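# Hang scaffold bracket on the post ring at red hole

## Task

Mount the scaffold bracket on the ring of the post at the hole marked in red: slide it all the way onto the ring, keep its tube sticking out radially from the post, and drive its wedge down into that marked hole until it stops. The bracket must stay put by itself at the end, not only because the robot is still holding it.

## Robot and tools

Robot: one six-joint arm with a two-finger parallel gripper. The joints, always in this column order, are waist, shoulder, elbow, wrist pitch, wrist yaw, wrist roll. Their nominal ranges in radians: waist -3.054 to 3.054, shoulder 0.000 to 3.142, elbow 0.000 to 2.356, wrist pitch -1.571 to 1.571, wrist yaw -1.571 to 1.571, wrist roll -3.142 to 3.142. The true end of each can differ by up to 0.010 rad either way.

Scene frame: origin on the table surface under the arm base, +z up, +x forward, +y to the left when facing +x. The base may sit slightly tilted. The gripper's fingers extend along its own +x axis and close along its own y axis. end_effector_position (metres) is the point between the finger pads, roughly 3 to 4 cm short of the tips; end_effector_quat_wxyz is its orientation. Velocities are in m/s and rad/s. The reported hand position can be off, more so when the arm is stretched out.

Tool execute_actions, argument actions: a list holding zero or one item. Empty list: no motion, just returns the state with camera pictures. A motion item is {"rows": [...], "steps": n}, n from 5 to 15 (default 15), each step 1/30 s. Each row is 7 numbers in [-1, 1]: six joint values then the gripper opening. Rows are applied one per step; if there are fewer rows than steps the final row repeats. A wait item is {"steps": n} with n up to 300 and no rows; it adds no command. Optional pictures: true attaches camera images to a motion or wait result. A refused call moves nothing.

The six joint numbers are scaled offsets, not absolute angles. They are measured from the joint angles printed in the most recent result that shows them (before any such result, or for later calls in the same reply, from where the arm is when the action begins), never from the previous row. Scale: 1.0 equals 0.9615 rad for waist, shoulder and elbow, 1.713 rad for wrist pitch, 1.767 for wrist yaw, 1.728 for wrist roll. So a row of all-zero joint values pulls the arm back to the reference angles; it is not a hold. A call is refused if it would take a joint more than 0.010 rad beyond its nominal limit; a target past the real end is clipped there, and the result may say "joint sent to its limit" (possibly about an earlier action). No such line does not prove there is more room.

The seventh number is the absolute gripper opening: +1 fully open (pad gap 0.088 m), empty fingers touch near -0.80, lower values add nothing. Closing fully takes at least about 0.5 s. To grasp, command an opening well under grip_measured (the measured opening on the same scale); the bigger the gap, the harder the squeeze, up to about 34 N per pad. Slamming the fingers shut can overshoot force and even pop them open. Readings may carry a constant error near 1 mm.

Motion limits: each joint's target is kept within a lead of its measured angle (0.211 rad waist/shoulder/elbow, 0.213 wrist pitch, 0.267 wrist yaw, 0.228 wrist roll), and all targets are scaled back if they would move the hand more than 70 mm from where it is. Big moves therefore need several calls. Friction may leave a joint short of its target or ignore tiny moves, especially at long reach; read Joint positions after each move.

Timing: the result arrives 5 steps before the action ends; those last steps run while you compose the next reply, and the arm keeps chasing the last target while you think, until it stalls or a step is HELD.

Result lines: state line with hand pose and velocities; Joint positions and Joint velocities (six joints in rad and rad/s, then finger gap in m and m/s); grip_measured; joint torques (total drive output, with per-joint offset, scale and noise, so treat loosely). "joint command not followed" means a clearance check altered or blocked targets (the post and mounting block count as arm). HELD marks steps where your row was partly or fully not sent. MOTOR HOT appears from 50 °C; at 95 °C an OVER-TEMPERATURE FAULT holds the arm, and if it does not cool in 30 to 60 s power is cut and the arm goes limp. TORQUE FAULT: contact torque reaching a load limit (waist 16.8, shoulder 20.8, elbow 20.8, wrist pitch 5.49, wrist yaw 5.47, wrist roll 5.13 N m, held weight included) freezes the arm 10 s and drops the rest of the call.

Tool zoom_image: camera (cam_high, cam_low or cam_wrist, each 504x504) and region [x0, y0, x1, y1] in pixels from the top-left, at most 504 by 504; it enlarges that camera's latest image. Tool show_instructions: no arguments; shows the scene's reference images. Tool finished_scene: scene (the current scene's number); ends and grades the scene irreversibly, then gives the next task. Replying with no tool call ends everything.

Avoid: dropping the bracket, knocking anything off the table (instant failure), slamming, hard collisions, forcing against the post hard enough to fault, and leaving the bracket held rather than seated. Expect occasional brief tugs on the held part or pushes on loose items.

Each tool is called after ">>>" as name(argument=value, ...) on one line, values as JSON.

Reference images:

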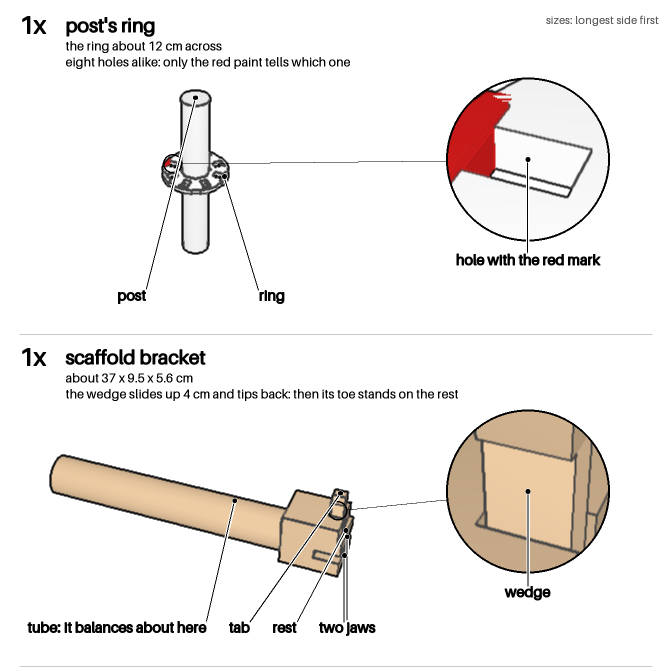

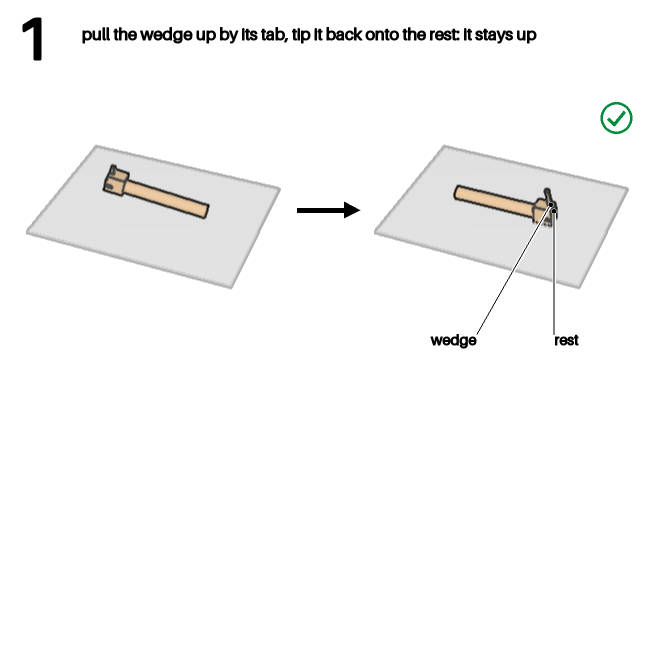

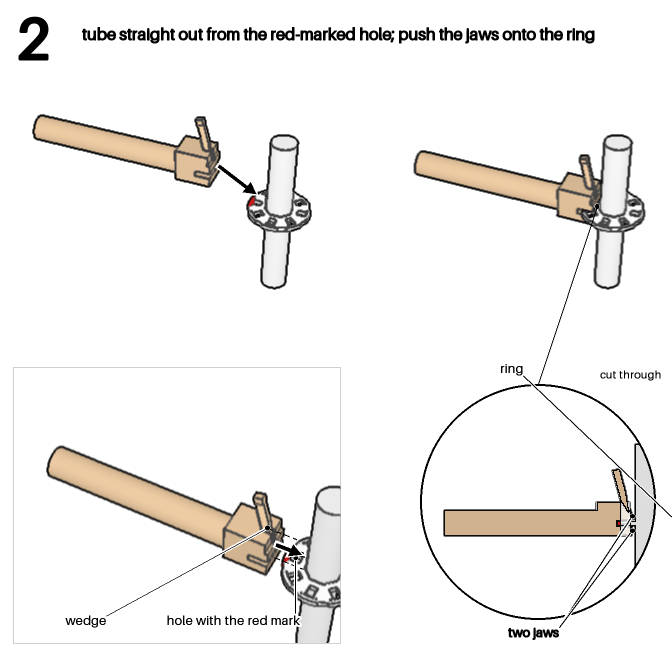

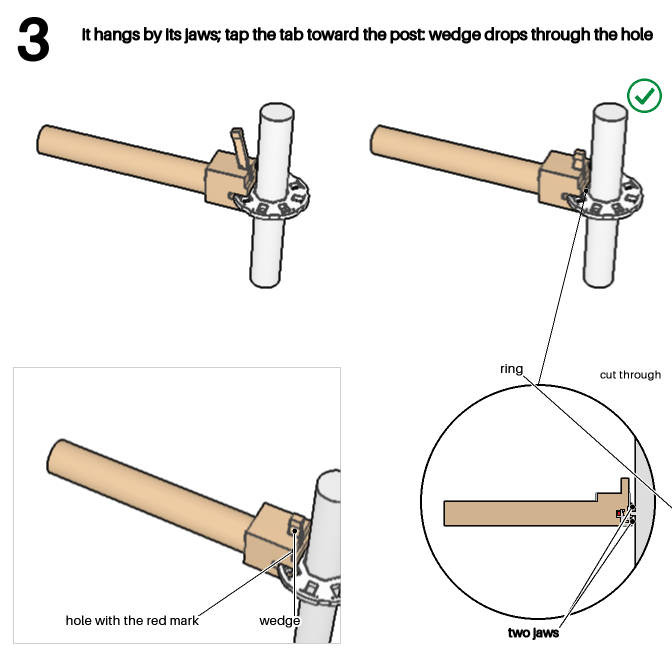

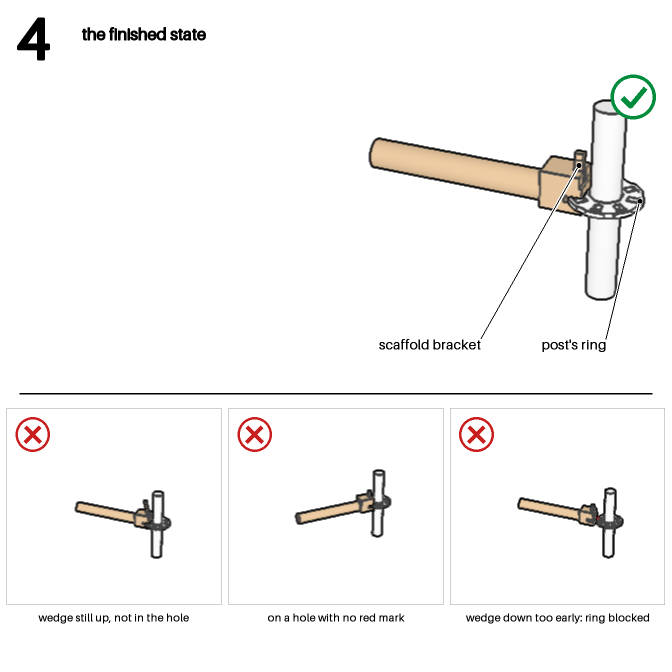

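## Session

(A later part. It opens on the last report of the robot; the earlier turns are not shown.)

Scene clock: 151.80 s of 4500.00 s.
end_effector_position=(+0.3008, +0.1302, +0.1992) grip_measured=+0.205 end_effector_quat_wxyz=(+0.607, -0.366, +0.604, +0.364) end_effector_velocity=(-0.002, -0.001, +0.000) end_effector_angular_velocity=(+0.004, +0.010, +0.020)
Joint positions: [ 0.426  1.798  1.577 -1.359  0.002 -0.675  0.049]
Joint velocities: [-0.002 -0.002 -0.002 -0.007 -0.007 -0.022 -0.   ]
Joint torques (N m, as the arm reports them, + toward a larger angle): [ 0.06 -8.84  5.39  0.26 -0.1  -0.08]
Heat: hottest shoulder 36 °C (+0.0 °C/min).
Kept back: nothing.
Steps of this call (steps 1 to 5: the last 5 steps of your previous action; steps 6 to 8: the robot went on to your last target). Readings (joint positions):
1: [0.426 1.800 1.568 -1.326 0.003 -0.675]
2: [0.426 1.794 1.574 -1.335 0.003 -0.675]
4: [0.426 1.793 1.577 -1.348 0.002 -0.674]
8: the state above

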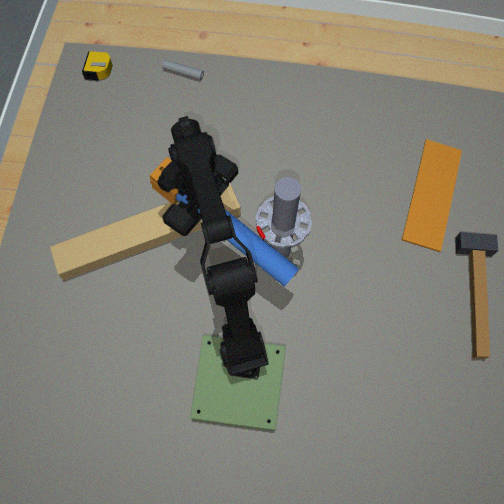

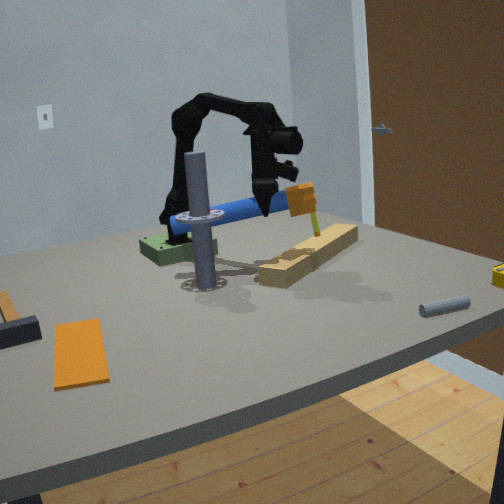

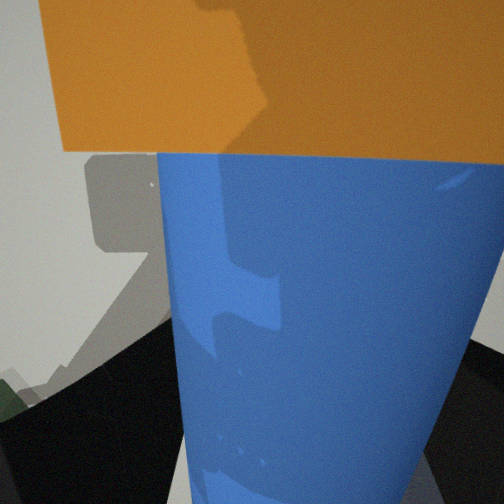

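>>> execute_actions(actions=[{"rows": [[0,-0.01,0.01,0,0,0.05,-0.45],[0,-0.02,0.02,0,0,0.1,-0.45],[0,-0.03,0.03,-0.02,0,0.15,-0.45],[0,-0.04,0.04,-0.03,0,0.2,-0.45],[0,-0.05,0.05,-0.04,0,0.25,-0.45],[0,-0.05,0.05,-0.05,0,0.3,-0.45],[0,-0.05,0.05,-0.05,0,0.35,-0.45],[0,-0.05,0.05,-0.05,0,0.39,-0.45]], "steps": 15}])

>>> execute_actions(actions=[{"rows": [[0,0,0,0,-0.08,0,-0.45],[0,0,0,0,-0.16,0,-0.45],[0,0,0,0,-0.24,0,-0.45],[0,0,0,0,-0.32,0,-0.45],[0,0,0,0,-0.40,0,-0.45],[0,0,0,0,-0.48,0,-0.45],[0,0,0,0,-0.56,0,-0.45],[0,0,0,0,-0.64,0,-0.45],[0,0,0,0,-0.72,0,-0.45],[0,0,0,0,-0.80,0,-0.45],[0,0,0,0,-0.84,0,-0.45]], "steps": 15}])

>>> execute_actions(actions=[{"steps": 15}], pictures=true)

Scene clock: 152.53 s of 4500.00 s.
end_effector_position=(+0.2901, +0.1257, +0.2152) grip_measured=+0.205 end_effector_quat_wxyz=(+0.676, -0.195, +0.684, +0.192) end_effector_velocity=(+0.001, -0.001, +0.055) end_effector_angular_velocity=(+0.052, -0.144, -1.553)
Joint positions: [ 0.427  1.77   1.606 -1.432  0.002 -0.146  0.049]
Joint velocities: [-0.007 -0.105  0.095 -0.051 -0.007  1.546 -0.   ]
Joint torques (N m, as the arm reports them, + toward a larger angle): [-0.05 -9.37  5.67  0.24 -0.09  0.04]
Heat: hottest shoulder 36 °C (+0.0 °C/min).
Steps of this call (steps 1 to 12: the robot went on to your last target; steps 13 to 22: the first 10 steps of this action). Readings (joint positions):
13: [0.427 1.798 1.577 -1.362 0.002 -0.661]
14: [0.427 1.799 1.578 -1.362 0.002 -0.622]
16: [0.427 1.797 1.583 -1.373 0.002 -0.508]
20: [0.427 1.779 1.599 -1.425 0.002 -0.263]
22: the state above

Scene clock: 153.03 s of 4500.00 s.
end_effector_position=(+0.2538, +0.2073, +0.2468) grip_measured=+0.206 end_effector_quat_wxyz=(+0.611, +0.072, +0.702, +0.360) end_effector_velocity=(-0.100, +0.227, +0.181) end_effector_angular_velocity=(+1.876, +0.812, -0.003)
Joint positions: [ 0.426  1.766  1.611 -1.44  -0.635 -0.027  0.049]
Joint velocities: [ 0.002 -0.002 -0.007 -0.007 -2.044 -0.022  0.   ]
Joint torques (N m, as the arm reports them, + toward a larger angle): [ 0.03 -8.02  4.65  0.53 -1.13 -0.12]
Heat: hottest shoulder 36 °C (+0.0 °C/min).
Steps of this call (steps 1 to 5: the last 5 steps of your previous action; steps 6 to 15: the first 10 steps of this action, its rows measured from where the robot was after step 5). Readings (joint positions):
5: [0.427 1.765 1.611 -1.440 0.002 -0.029]
6: [0.425 1.765 1.611 -1.440 -0.016 -0.025]
7: [0.421 1.765 1.611 -1.440 -0.074 -0.025]
9: [0.419 1.765 1.611 -1.440 -0.222 -0.026]
13: [0.425 1.766 1.611 -1.440 -0.499 -0.027]
15: the state above

Scene clock: 153.53 s of 4500.00 s.
end_effector_position=(+0.2311, +0.2627, +0.3470) grip_measured=+0.208 end_effector_quat_wxyz=(+0.430, +0.342, +0.612, +0.568) end_effector_velocity=(-0.001, +0.006, +0.031) end_effector_angular_velocity=(+0.208, +0.127, -0.001)
Joint positions: [ 0.426  1.766  1.61  -1.44  -1.433 -0.027  0.049]
Joint velocities: [ 0.002  0.012 -0.007 -0.007 -0.242  0.007 -0.   ]
Joint torques (N m, as the arm reports them, + toward a larger angle): [-0.01 -8.31  4.7   0.5  -1.77 -0.13]
Heat: hottest shoulder 36 °C (+0.0 °C/min).
Kept back: nothing.
Steps of this call (steps 1 to 5: the last 5 steps of your previous action; steps 6 to 15: the robot went on to your last target). Readings (joint positions):
1: [0.426 1.766 1.611 -1.440 -0.703 -0.027]
2: [0.426 1.766 1.611 -1.440 -0.770 -0.027]
4: [0.426 1.766 1.611 -1.440 -0.905 -0.027]
8: [0.426 1.766 1.610 -1.440 -1.172 -0.027]
15: the state above

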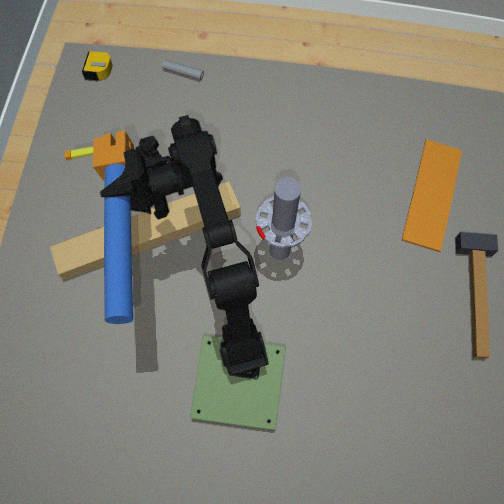

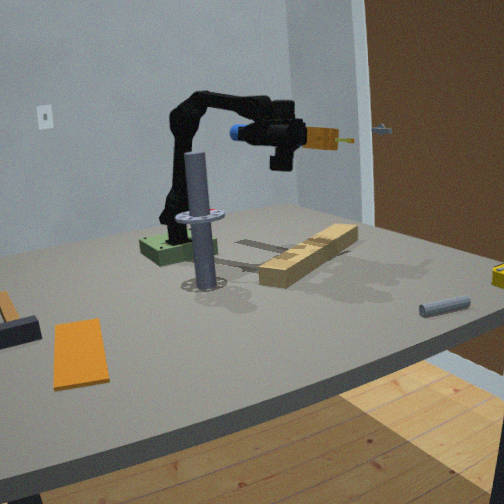

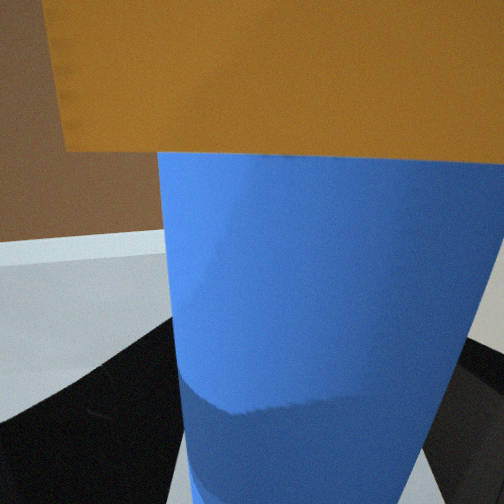

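>>> execute_actions(actions=[{"rows": [[-0.016,0.003,-0.06,0.037,0,0,-0.45],[-0.031,0.005,-0.12,0.073,0,0,-0.45],[-0.047,0.008,-0.18,0.11,0,0,-0.45],[-0.063,0.01,-0.24,0.147,0,0,-0.45],[-0.078,0.013,-0.30,0.184,0,0,-0.45],[-0.094,0.015,-0.36,0.22,0,0,-0.45],[-0.11,0.018,-0.42,0.257,0,0,-0.45],[-0.125,0.02,-0.48,0.294,0,0,-0.45],[-0.141,0.023,-0.54,0.331,0,0,-0.45],[-0.157,0.025,-0.60,0.367,0,0,-0.45],[-0.172,0.028,-0.66,0.404,0,0,-0.45],[-0.188,0.03,-0.72,0.441,0,0,-0.45],[-0.204,0.033,-0.78,0.478,0,0,-0.45],[-0.219,0.035,-0.84,0.514,0,0,-0.45],[-0.235,0.038,-0.897,0.551,0,0,-0.45]], "steps": 15}])

>>> execute_actions(actions=[{"steps": 25}], pictures=true)

Scene clock: 154.43 s of 4500.00 s.
end_effector_position=(+0.2519, +0.2331, +0.2332) grip_measured=+0.208 end_effector_quat_wxyz=(+0.467, +0.369, +0.591, +0.544) end_effector_velocity=(-0.019, -0.166, -0.454) end_effector_angular_velocity=(-0.074, +0.136, -0.490)
Joint positions: [ 0.316  1.789  1.187 -0.982 -1.419 -0.029  0.049]
Joint velocities: [-0.491  0.134 -1.731  1.707  0.037 -0.007 -0.   ]
Joint torques (N m, as the arm reports them, + toward a larger angle): [ 0.14 -8.85  4.45  0.58 -1.57 -0.01]
Heat: hottest shoulder 36 °C (+0.0 °C/min).
Steps of this call (steps 1 to 17: the robot went on to your last target; steps 18 to 27: the first 10 steps of this action). Readings (joint positions):
18: [0.426 1.767 1.602 -1.428 -1.461 -0.027]
19: [0.423 1.766 1.583 -1.400 -1.456 -0.027]
21: [0.409 1.763 1.515 -1.314 -1.445 -0.029]
25: [0.349 1.778 1.302 -1.096 -1.423 -0.029]
27: the state above

Scene clock: 155.27 s of 4500.00 s.
end_effector_position=(+0.2225, +0.1929, +0.1347) grip_measured=+0.208 end_effector_quat_wxyz=(+0.503, +0.397, +0.565, +0.521) end_effector_velocity=(-0.002, +0.000, +0.001) end_effector_angular_velocity=(+0.004, +0.016, +0.001)
Joint positions: [ 0.203  1.812  0.749 -0.499 -1.413 -0.026  0.049]
Joint velocities: [ 0.002 -0.002 -0.002 -0.007 -0.007  0.007 -0.   ]
Joint torques (N m, as the arm reports them, + toward a larger angle): [-0.34 -7.66  3.08  0.77 -1.71 -0.12]
Heat: hottest shoulder 36 °C (+0.0 °C/min).
Kept back: nothing.
Steps of this call (steps 1 to 5: the last 5 steps of your previous action; steps 6 to 25: the robot went on to your last target). Readings (joint positions):
1: [0.300 1.792 1.129 -0.925 -1.418 -0.029]
2: [0.285 1.795 1.071 -0.867 -1.418 -0.029]
4: [0.255 1.799 0.957 -0.753 -1.418 -0.029]
8: [0.211 1.810 0.787 -0.578 -1.410 -0.027]
25: the state above

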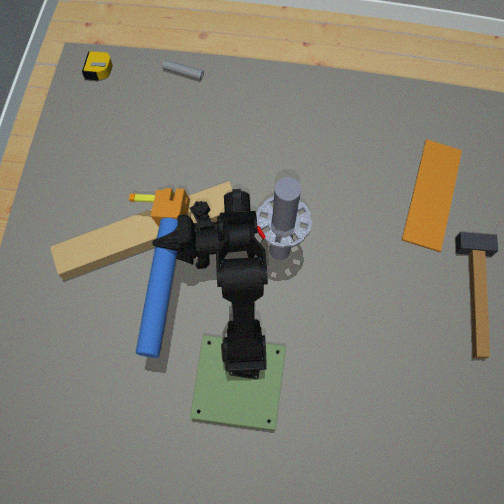

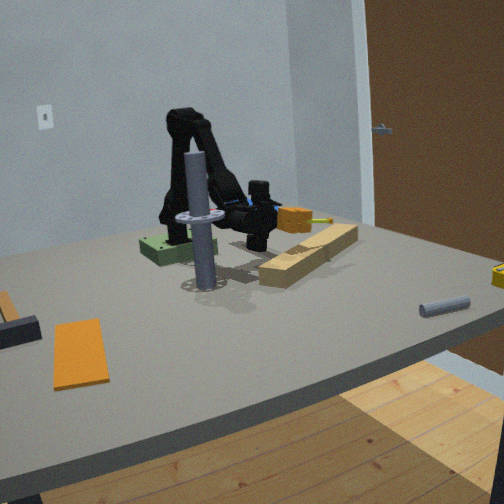

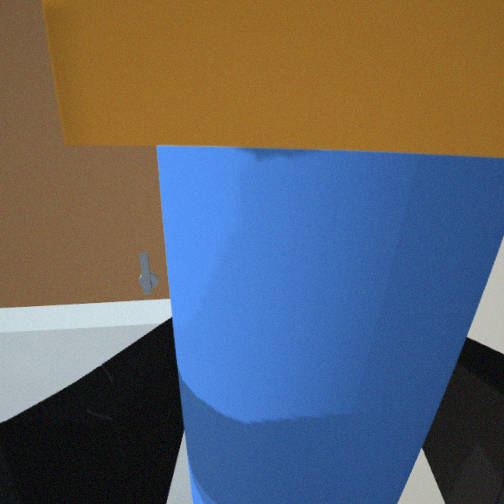

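>>> execute_actions(actions=[{"rows": [[0,0.03,-0.006,0.02,0,0,-0.45],[0,0.06,-0.013,0.04,0,0,-0.45],[0,0.09,-0.019,0.06,0,0,-0.45],[0,0.12,-0.026,0.08,0,0,-0.45],[0,0.15,-0.032,0.10,0,0,-0.45],[0,0.178,-0.038,0.121,0,0,-0.45]], "steps": 15}])

>>> execute_actions(actions=[{"steps": 8}], pictures=true)

>>> zoom_image(camera="cam_low", region=[200, 170, 380, 300])

Scene clock: 155.97 s of 4500.00 s.
end_effector_position=(+0.2266, +0.1938, +0.0925) grip_measured=+0.208 end_effector_quat_wxyz=(+0.510, +0.388, +0.567, +0.518) end_effector_velocity=(-0.159, -0.035, -0.239) end_effector_angular_velocity=(-0.345, +0.988, -0.011)
Joint positions: [ 0.205  1.962  0.726 -0.319 -1.391 -0.027  0.049]
Joint velocities: [-0.002  0.642 -0.437  0.081  0.154  0.037  0.   ]
Joint torques (N m, as the arm reports them, + toward a larger angle): [-0.25 -9.65  3.93  1.09 -2.   -0.08]
Heat: hottest shoulder 36 °C (+0.0 °C/min).
Steps of this call (steps 1 to 11: the robot went on to your last target; steps 12 to 21: the first 10 steps of this action). Readings (joint positions):
12: [0.203 1.815 0.748 -0.493 -1.413 -0.026]
13: [0.203 1.821 0.747 -0.478 -1.410 -0.026]
15: [0.204 1.836 0.747 -0.427 -1.404 -0.026]
19: [0.206 1.905 0.750 -0.325 -1.412 -0.032]
21: the state above

Scene clock: 156.23 s of 4500.00 s.
end_effector_position=(+0.2223, +0.1932, +0.0898) grip_measured=+0.208 end_effector_quat_wxyz=(+0.500, +0.399, +0.569, +0.517) end_effector_velocity=(-0.001, -0.001, -0.002) end_effector_angular_velocity=(-0.005, -0.011, +0.001)
Joint positions: [ 0.204  1.976  0.71  -0.303 -1.411 -0.019  0.049]
Joint velocities: [-0.002  0.002 -0.002 -0.007  0.007 -0.022  0.   ]
Joint torques (N m, as the arm reports them, + toward a larger angle): [-0.15 -5.94  2.63  1.24 -0.95 -0.26]
Heat: hottest shoulder 36 °C (+0.0 °C/min).
Kept back: nothing.
Steps of this call (steps 1 to 5: the last 5 steps of your previous action; steps 6 to 8: the robot went on to your last target). Readings (joint positions):
1: [0.205 1.974 0.715 -0.317 -1.402 -0.025]
2: [0.204 1.976 0.710 -0.314 -1.408 -0.024]
4: [0.204 1.976 0.710 -0.304 -1.411 -0.020]
8: the state above

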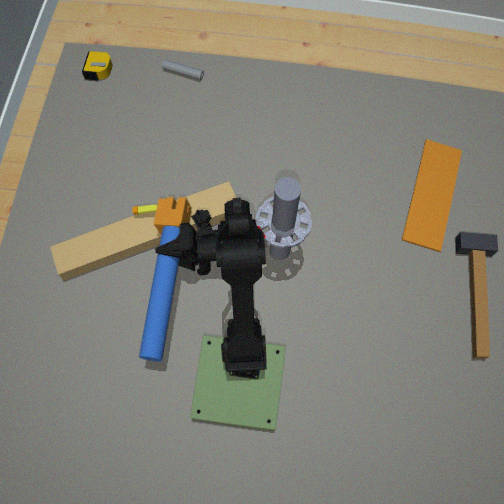

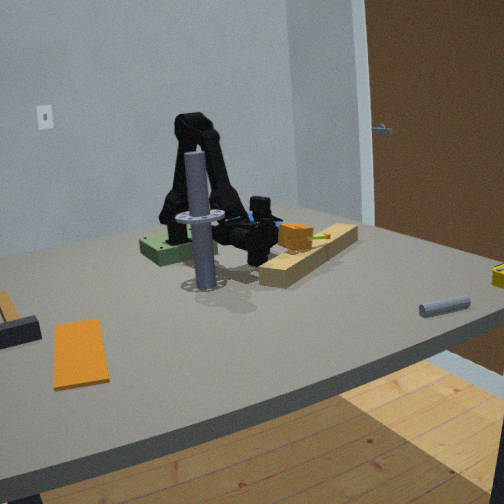

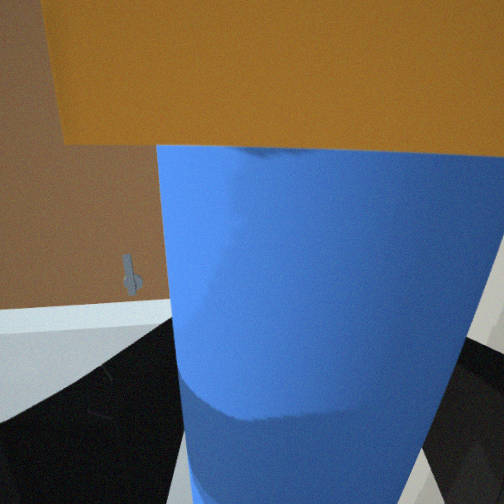

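Region (200, 170, 380, 300) of cam_low's 504x504 image, scaled by 2.800, with more detail than that image has.

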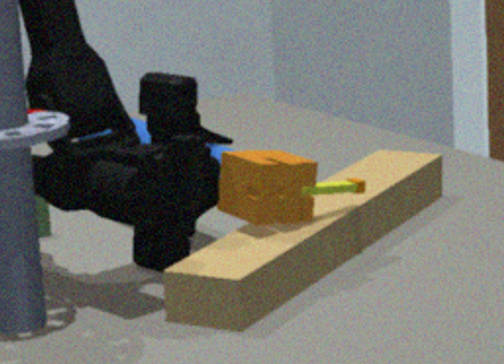

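>>> execute_actions(actions=[{"rows": [[0,0,0,0,0,0,0.0],[0,0,0,0,0,0,0.2],[0,0,0,0,0,0,0.3],[0,0,0,0,0,0,0.4],[0,0,0,0,0,0,0.5],[0,0,0,0,0,0,0.6],[0,0,0,0,0,0,0.7]], "steps": 15}])

>>> execute_actions(actions=[{"steps": 15}], pictures=true)

>>> zoom_image(camera="cam_low", region=[200, 170, 380, 300])

Scene clock: 156.73 s of 4500.00 s.
end_effector_position=(+0.2224, +0.1932, +0.0899) grip_measured=+0.608 end_effector_quat_wxyz=(+0.500, +0.399, +0.569, +0.517) end_effector_velocity=(-0.002, -0.001, -0.001) end_effector_angular_velocity=(-0.013, +0.027, -0.004)
Joint positions: [ 0.204  1.976  0.71  -0.301 -1.412 -0.017  0.069]
Joint velocities: [-0.002 -0.002 -0.002 -0.022  0.007  0.007  0.041]
Joint torques (N m, as the arm reports them, + toward a larger angle): [-0.08 -6.83  2.43  0.51 -0.86 -0.13]
Heat: hottest shoulder 36 °C (+0.0 °C/min).
Steps of this call (steps 1 to 5: the robot went on to your last target; steps 6 to 15: the first 10 steps of this action). Readings (joint positions):
6: [0.204 1.976 0.710 -0.301 -1.412 -0.019]
7: [0.204 1.976 0.710 -0.301 -1.412 -0.018]
9: [0.204 1.976 0.710 -0.301 -1.412 -0.018]
13: [0.204 1.976 0.710 -0.301 -1.412 -0.017]
15: the state above

Scene clock: 157.23 s of 4500.00 s.
end_effector_position=(+0.2224, +0.1932, +0.0899) grip_measured=+0.701 end_effector_quat_wxyz=(+0.500, +0.400, +0.569, +0.516) end_effector_velocity=(+0.001, -0.001, -0.000) end_effector_angular_velocity=(-0.006, -0.006, -0.001)
Joint positions: [ 0.204  1.976  0.71  -0.302 -1.411 -0.017  0.073]
Joint velocities: [-0.002 -0.002  0.002 -0.007  0.007 -0.007 -0.   ]
Joint torques (N m, as the arm reports them, + toward a larger angle): [-0.06 -6.84  2.43  0.54 -0.85 -0.15]
Heat: hottest shoulder 36 °C (+0.0 °C/min).
Kept back: nothing.
Steps of this call (steps 1 to 5: the last 5 steps of your previous action; steps 6 to 15: the robot went on to your last target). Readings (joint positions):
1: [0.204 1.976 0.710 -0.301 -1.412 -0.017]
2: [0.204 1.976 0.710 -0.301 -1.412 -0.017]
4: [0.204 1.976 0.710 -0.301 -1.412 -0.017]
8: [0.204 1.976 0.710 -0.301 -1.412 -0.017]
15: the state above
The arm was judged still, so your last target was given up. Only a new action makes it travel on or press farther. Fingers that are still opening or closing keep moving.

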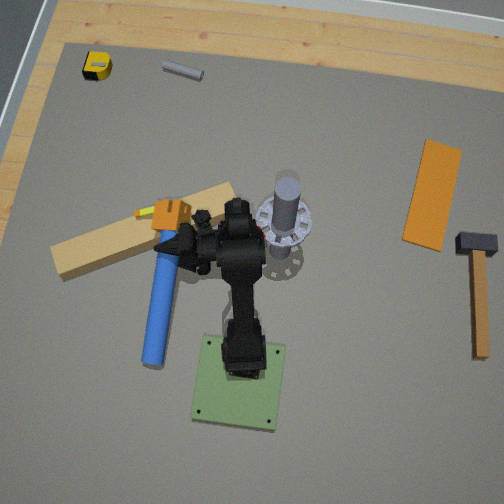

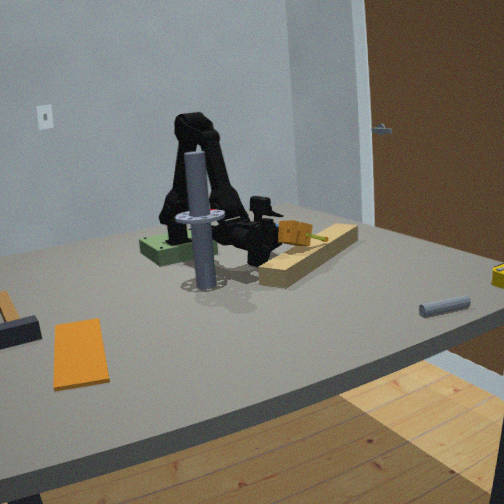

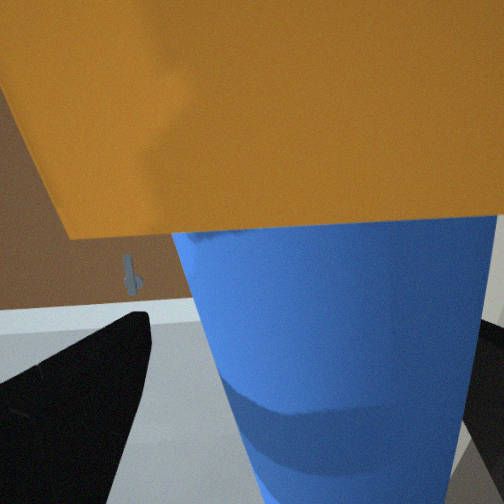

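Region (200, 170, 380, 300) of cam_low's 504x504 image, scaled by 2.800, with more detail than that image has.

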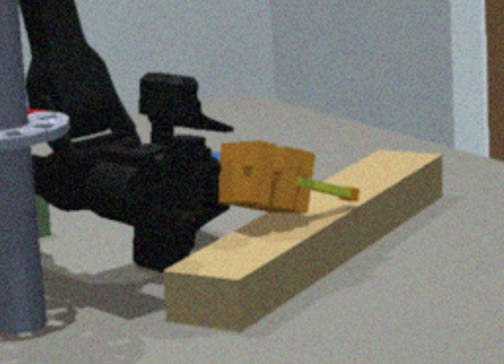

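>>> zoom_image(camera="cam_high", region=[120, 160, 340, 340])

Region (120, 160, 340, 340) of cam_high's 504x504 image, scaled by 2.291, with more detail than that image has; it fills the top 412 rows of this view, and the rest is white.

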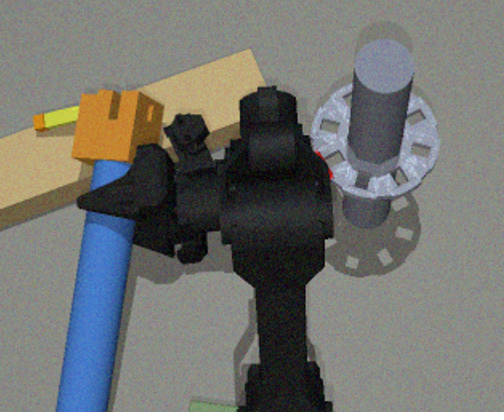

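>>> execute_actions(actions=[{"rows": [[-0.02,-0.02,-0.04,0.012,0,0,0.8],[-0.05,-0.04,-0.08,0.024,0,0,0.9],[-0.08,-0.06,-0.12,0.035,0,0,1],[-0.11,-0.08,-0.16,0.047,0,0,1],[-0.14,-0.10,-0.20,0.058,0,0,1],[-0.17,-0.12,-0.23,0.065,0,0,1],[-0.20,-0.135,-0.25,0.072,0,0,1],[-0.23,-0.145,-0.263,0.076,0,0,1],[-0.26,-0.145,-0.263,0.076,0,0,1],[-0.29,-0.145,-0.263,0.076,0,0,1]], "steps": 15}])

>>> execute_actions(actions=[{"steps": 10}], pictures=true)

Scene clock: 159.07 s of 4500.00 s.
end_effector_position=(+0.1993, +0.1533, +0.0890) grip_measured=+0.997 end_effector_quat_wxyz=(+0.536, +0.449, +0.533, +0.476) end_effector_velocity=(-0.049, +0.031, +0.006) end_effector_angular_velocity=(-0.022, -0.099, +0.157)
Joint positions: [ 0.041  1.86   0.491 -0.199 -1.421 -0.013  0.088]
Joint velocities: [ 0.159 -0.129 -0.134  0.11   0.022  0.007  0.011]
Joint torques (N m, as the arm reports them, + toward a larger angle): [-10.2   -6.56   0.6    1.38  -0.46  -0.22]
Heat: hottest shoulder 36 °C (+0.0 °C/min).
Steps of this call (steps 1 to 45: nothing new was sent; steps 46 to 55: the first 10 steps of this action). Readings (joint positions):
46: [0.203 1.974 0.707 -0.299 -1.412 -0.017]
47: [0.202 1.969 0.697 -0.288 -1.413 -0.017]
49: [0.202 1.946 0.659 -0.259 -1.409 -0.019]
53: [0.102 1.880 0.523 -0.213 -1.425 -0.016]
55: the state above

Scene clock: 159.40 s of 4500.00 s.
end_effector_position=(+0.1963, +0.1549, +0.0894) grip_measured=+1.000 end_effector_quat_wxyz=(+0.540, +0.442, +0.530, +0.482) end_effector_velocity=(-0.001, -0.001, -0.001) end_effector_angular_velocity=(-0.007, -0.000, -0.004)
Joint positions: [ 0.049  1.849  0.477 -0.177 -1.421 -0.013  0.088]
Joint velocities: [-0.002 -0.007 -0.007  0.007  0.007  0.007  0.   ]
Joint torques (N m, as the arm reports them, + toward a larger angle): [-12.47  -6.78   0.35   0.91  -0.47  -0.19]
Heat: hottest shoulder 36 °C (+0.0 °C/min).
Kept back: nothing.
Steps of this call (steps 1 to 5: the last 5 steps of your previous action; steps 6 to 10: the robot went on to your last target). Readings (joint positions):
1: [0.046 1.857 0.487 -0.192 -1.421 -0.013]
2: [0.049 1.854 0.483 -0.187 -1.421 -0.013]
4: [0.049 1.852 0.480 -0.181 -1.421 -0.013]
8: [0.049 1.850 0.477 -0.178 -1.421 -0.013]
10: the state above

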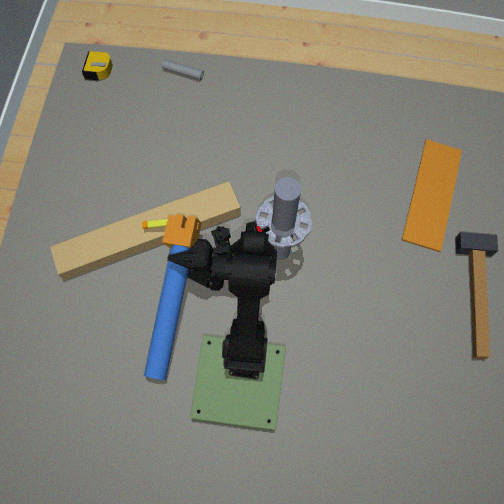

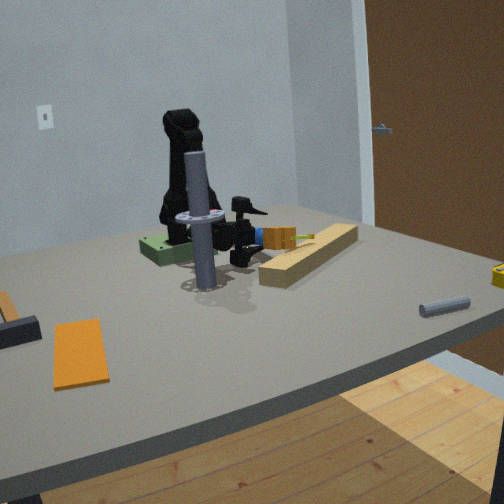

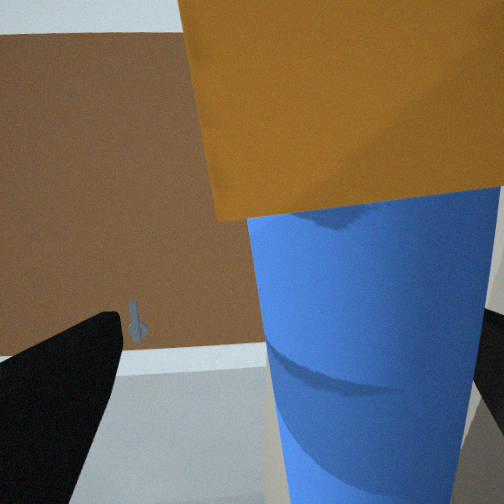

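>>> execute_actions(actions=[{"rows": [[0.05,0,0,0,0,0,1],[0.1,0,0,0,0,0,1]], "steps": 12}], pictures=true)

>>> zoom_image(camera="cam_low", region=[170, 170, 350, 300])

>>> zoom_image(camera="cam_high", region=[120, 160, 340, 400])

Scene clock: 159.83 s of 4500.00 s.
end_effector_position=(+0.1849, +0.1687, +0.0893) grip_measured=+1.000 end_effector_quat_wxyz=(+0.523, +0.422, +0.545, +0.502) end_effector_velocity=(-0.041, +0.042, -0.001) end_effector_angular_velocity=(-0.010, -0.002, +0.230)
Joint positions: [ 0.121  1.848  0.477 -0.175 -1.419 -0.013  0.088]
Joint velocities: [ 0.227 -0.002 -0.002 -0.022  0.007 -0.022  0.   ]
Joint torques (N m, as the arm reports them, + toward a larger angle): [ 0.12 -5.28  1.91  0.54 -0.91 -0.09]
Heat: hottest shoulder 36 °C (+0.0 °C/min).
Steps of this call (steps 1 to 6: the robot went on to your last target; steps 7 to 13: the first 7 steps of this action). Readings (joint positions):
7: [0.049 1.849 0.476 -0.174 -1.420 -0.014]
8: [0.054 1.848 0.476 -0.174 -1.418 -0.014]
10: [0.084 1.848 0.477 -0.173 -1.417 -0.013]
13: the state above

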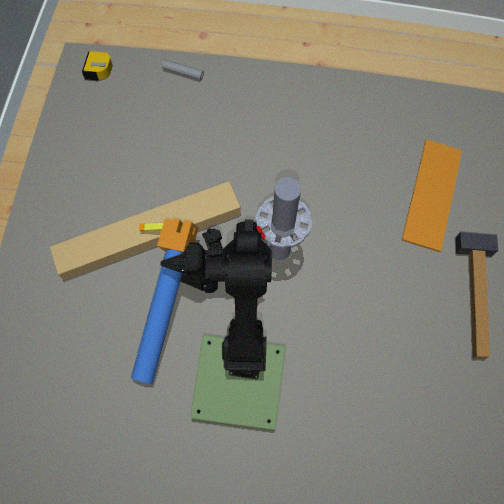

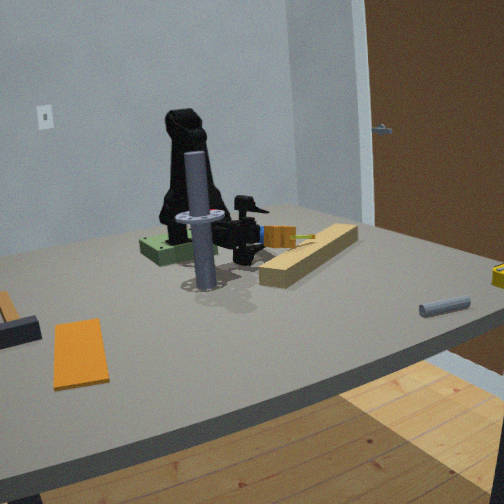

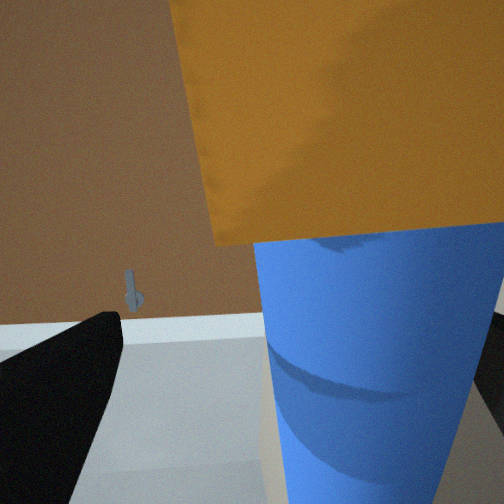

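Region (170, 170, 350, 300) of cam_low's 504x504 image, scaled by 2.800, with more detail than that image has.

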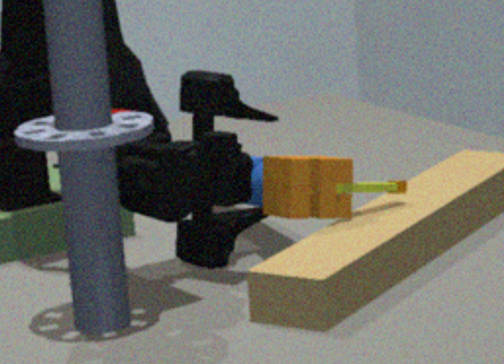

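Region (120, 160, 340, 400) of cam_high's 504x504 image, scaled by 2.100, with more detail than that image has; it fills the left 462 columns of this view, and the rest is white.

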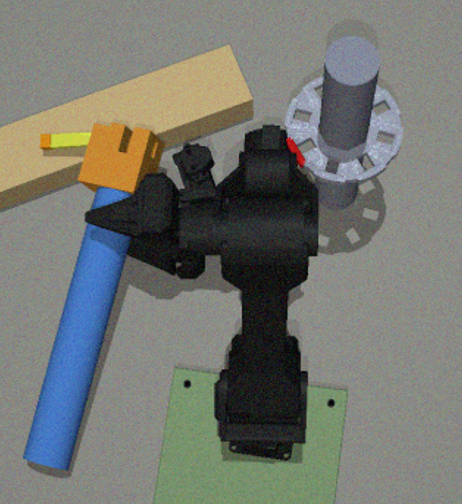

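>>> execute_actions(actions=[{"rows": [[0,0,0,0,0,0,0.6],[0,0,0,0,0,0,0.3],[0,0,0,0,0,0,0.0],[0,0,0,0,0,0,-0.2],[0,0,0,0,0,0,-0.45]], "steps": 15}])

>>> execute_actions(actions=[{"steps": 10}], pictures=true)

Scene clock: 161.50 s of 4500.00 s.
end_effector_position=(+0.1837, +0.1699, +0.0894) grip_measured=+0.267 end_effector_quat_wxyz=(+0.521, +0.420, +0.547, +0.503) end_effector_velocity=(-0.001, -0.000, +0.003) end_effector_angular_velocity=(+0.020, +0.017, -0.003)
Joint positions: [ 0.128  1.848  0.477 -0.176 -1.42  -0.013  0.052]
Joint velocities: [-0.002 -0.002 -0.002 -0.007 -0.022  0.007 -0.   ]
Joint torques (N m, as the arm reports them, + toward a larger angle): [-0.6  -5.41  2.01  0.66 -0.85 -0.09]
Heat: hottest shoulder 35 °C (-1.0 °C/min).
Steps of this call (steps 1 to 5: the last 5 steps of your previous action; steps 6 to 30: the robot went on to your last target; steps 31 to 40: nothing new was sent; steps 41 to 50: the first 10 steps of this action). Readings (joint positions):
41: [0.139 1.848 0.477 -0.175 -1.419 -0.013]
42: [0.136 1.848 0.477 -0.176 -1.419 -0.012]
44: [0.132 1.848 0.477 -0.176 -1.419 -0.011]
48: [0.128 1.848 0.477 -0.176 -1.420 -0.013]
50: the state above

Scene clock: 161.83 s of 4500.00 s.
end_effector_position=(+0.1837, +0.1698, +0.0893) grip_measured=+0.267 end_effector_quat_wxyz=(+0.521, +0.420, +0.547, +0.503) end_effector_velocity=(+0.002, -0.001, +0.002) end_effector_angular_velocity=(+0.009, -0.019, -0.006)
Joint positions: [ 0.127  1.848  0.477 -0.176 -1.419 -0.013  0.052]
Joint velocities: [-0.007 -0.007 -0.002  0.007 -0.007 -0.007 -0.   ]
Joint torques (N m, as the arm reports them, + toward a larger angle): [-0.6  -5.32  2.03  0.67 -0.85 -0.1 ]
Heat: hottest shoulder 35 °C (-1.0 °C/min).
Kept back: nothing.
Steps of this call (steps 1 to 5: the last 5 steps of your previous action; steps 6 to 10: the robot went on to your last target). Readings (joint positions):
1: [0.127 1.848 0.477 -0.176 -1.420 -0.013]
2: [0.127 1.848 0.477 -0.176 -1.420 -0.013]
4: [0.127 1.848 0.477 -0.176 -1.420 -0.013]
8: [0.127 1.848 0.477 -0.176 -1.419 -0.013]
10: the state above

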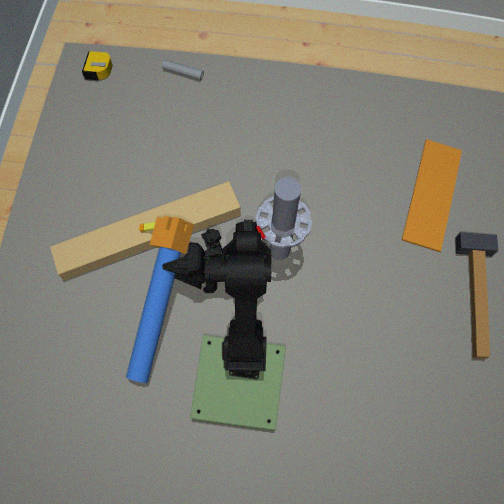

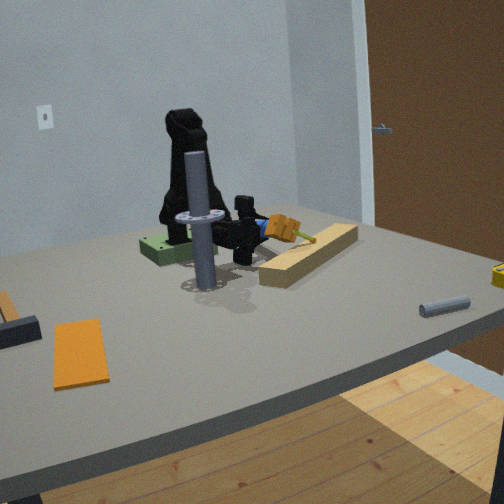

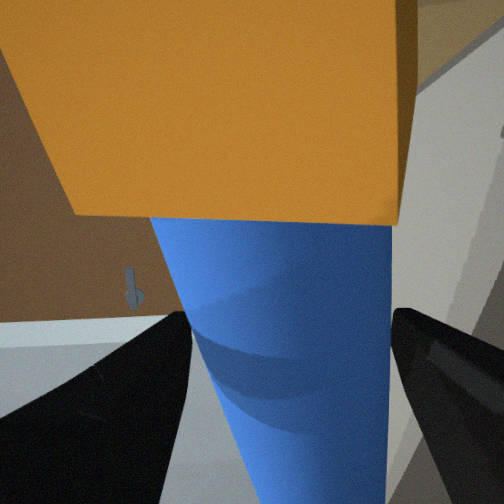

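>>> execute_actions(actions=[{"rows": [[0.02,-0.04,0.01,-0.02,0,0,-0.45],[0.05,-0.08,0.02,-0.04,0,0,-0.45],[0.08,-0.12,0.03,-0.06,0,0,-0.45],[0.11,-0.16,0.04,-0.08,0,0,-0.45],[0.14,-0.20,0.05,-0.10,0,0,-0.45],[0.17,-0.24,0.06,-0.12,0,0,-0.45]], "steps": 15}])

>>> execute_actions(actions=[{"steps": 8}], pictures=true)

>>> zoom_image(camera="cam_low", region=[190, 140, 370, 280])

>>> zoom_image(camera="cam_high", region=[60, 130, 280, 370])

Scene clock: 162.50 s of 4500.00 s.
end_effector_position=(+0.1625, +0.1967, +0.1303) grip_measured=+0.266 end_effector_quat_wxyz=(+0.503, +0.359, +0.558, +0.554) end_effector_velocity=(-0.019, +0.024, +0.058) end_effector_angular_velocity=(+0.016, -0.097, +0.135)
Joint positions: [ 0.277  1.645  0.524 -0.356 -1.404 -0.014  0.052]
Joint velocities: [ 0.134 -0.247  0.085 -0.242  0.007 -0.007 -0.   ]
Joint torques (N m, as the arm reports them, + toward a larger angle): [-0.24 -5.61  3.41  0.29 -1.51 -0.01]
Heat: hottest shoulder 35 °C (-1.0 °C/min).
Steps of this call (steps 1 to 10: the robot went on to your last target; steps 11 to 20: the first 10 steps of this action). Readings (joint positions):
11: [0.128 1.844 0.477 -0.179 -1.417 -0.013]
12: [0.133 1.834 0.479 -0.193 -1.410 -0.015]
14: [0.165 1.790 0.487 -0.242 -1.396 -0.014]
18: [0.259 1.672 0.514 -0.337 -1.402 -0.014]
20: the state above

Scene clock: 162.77 s of 4500.00 s.
end_effector_position=(+0.1595, +0.1979, +0.1329) grip_measured=+0.266 end_effector_quat_wxyz=(+0.499, +0.357, +0.562, +0.555) end_effector_velocity=(-0.004, -0.000, +0.004) end_effector_angular_velocity=(+0.003, +0.016, +0.004)
Joint positions: [ 0.287  1.631  0.525 -0.377 -1.403 -0.014  0.052]
Joint velocities: [ 0.002 -0.017 -0.002 -0.037 -0.007 -0.007 -0.   ]
Joint torques (N m, as the arm reports them, + toward a larger angle): [ 0.27 -6.51  3.98  0.47 -1.56 -0.01]
Heat: hottest shoulder 35 °C (-1.0 °C/min).
Kept back: nothing.
Steps of this call (steps 1 to 5: the last 5 steps of your previous action; steps 6 to 8: the robot went on to your last target). Readings (joint positions):
1: [0.281 1.639 0.525 -0.362 -1.404 -0.014]
2: [0.282 1.636 0.525 -0.367 -1.404 -0.014]
4: [0.285 1.635 0.525 -0.374 -1.404 -0.014]
8: the state above

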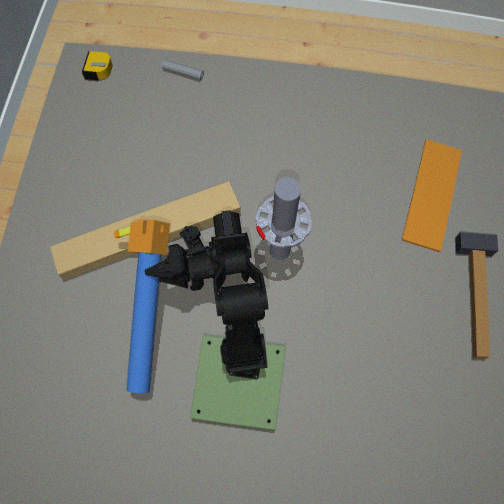

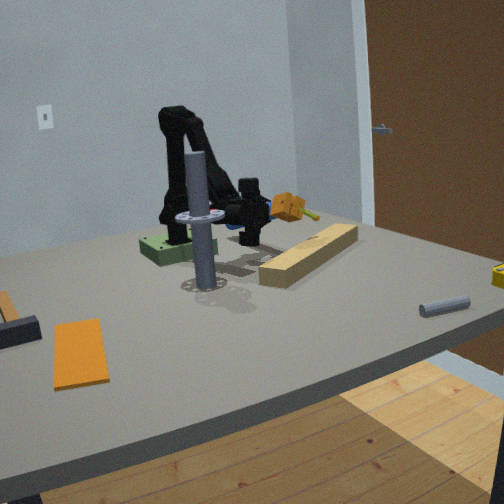

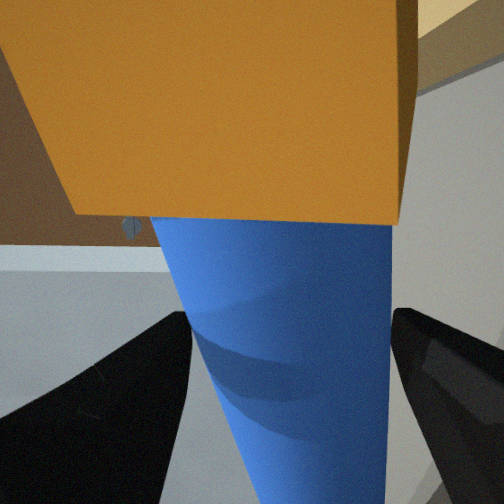

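Region (190, 140, 370, 280) of cam_low's 504x504 image, scaled by 2.800, with more detail than that image has.

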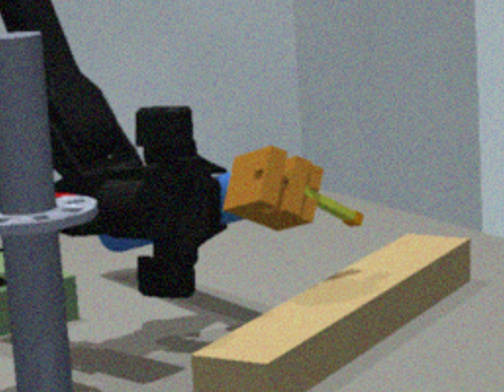

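Region (60, 130, 280, 370) of cam_high's 504x504 image, scaled by 2.100, with more detail than that image has; it fills the left 462 columns of this view, and the rest is white.

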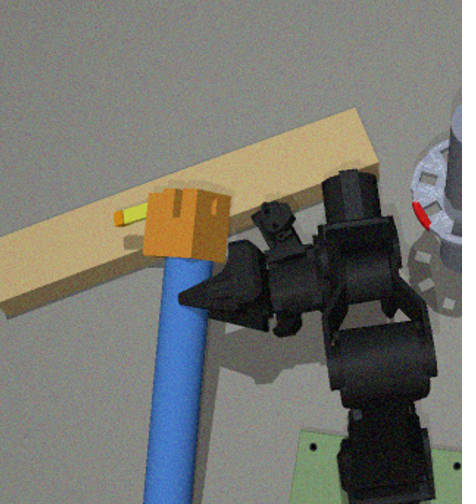

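>>> execute_actions(actions=[])

Scene clock: 163.63 s of 4500.00 s.
end_effector_position=(+0.1592, +0.1980, +0.1331) grip_measured=+0.266 end_effector_quat_wxyz=(+0.499, +0.357, +0.562, +0.555) end_effector_velocity=(+0.000, +0.000, +0.004) end_effector_angular_velocity=(+0.026, -0.013, +0.003)
Joint positions: [ 0.287  1.63   0.525 -0.379 -1.403 -0.014  0.052]
Joint velocities: [-0.002 -0.002  0.002 -0.007 -0.022 -0.022 -0.   ]
Joint torques (N m, as the arm reports them, + toward a larger angle): [ 0.29 -6.51  3.96  0.47 -1.56 -0.02]
Heat: hottest shoulder 35 °C (-1.0 °C/min).
Kept back: nothing.
Steps of this call (steps 1 to 26: the robot went on to your last target). Readings (joint positions):
1: [0.287 1.631 0.525 -0.378 -1.403 -0.014]
2: [0.287 1.631 0.525 -0.378 -1.403 -0.014]
4: [0.287 1.631 0.525 -0.378 -1.403 -0.014]
8: [0.287 1.630 0.525 -0.379 -1.403 -0.014]
26: the state above

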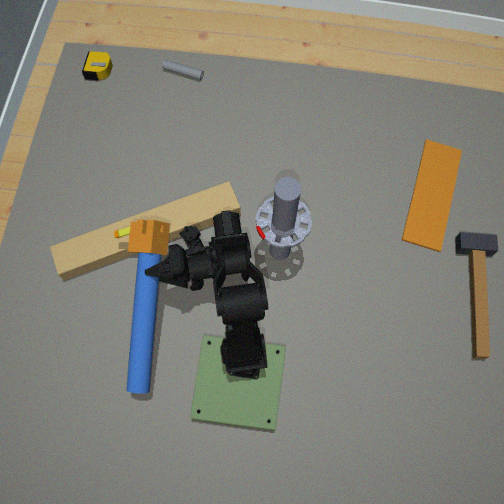

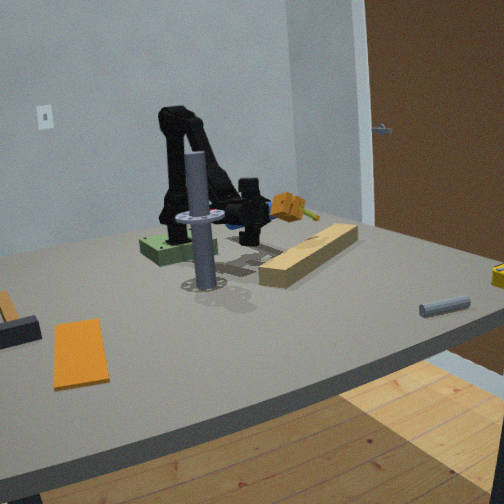

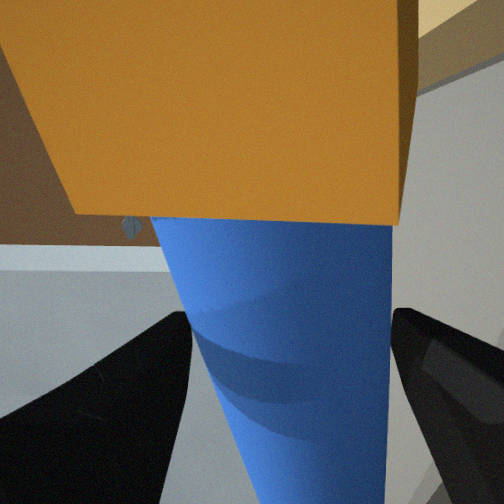

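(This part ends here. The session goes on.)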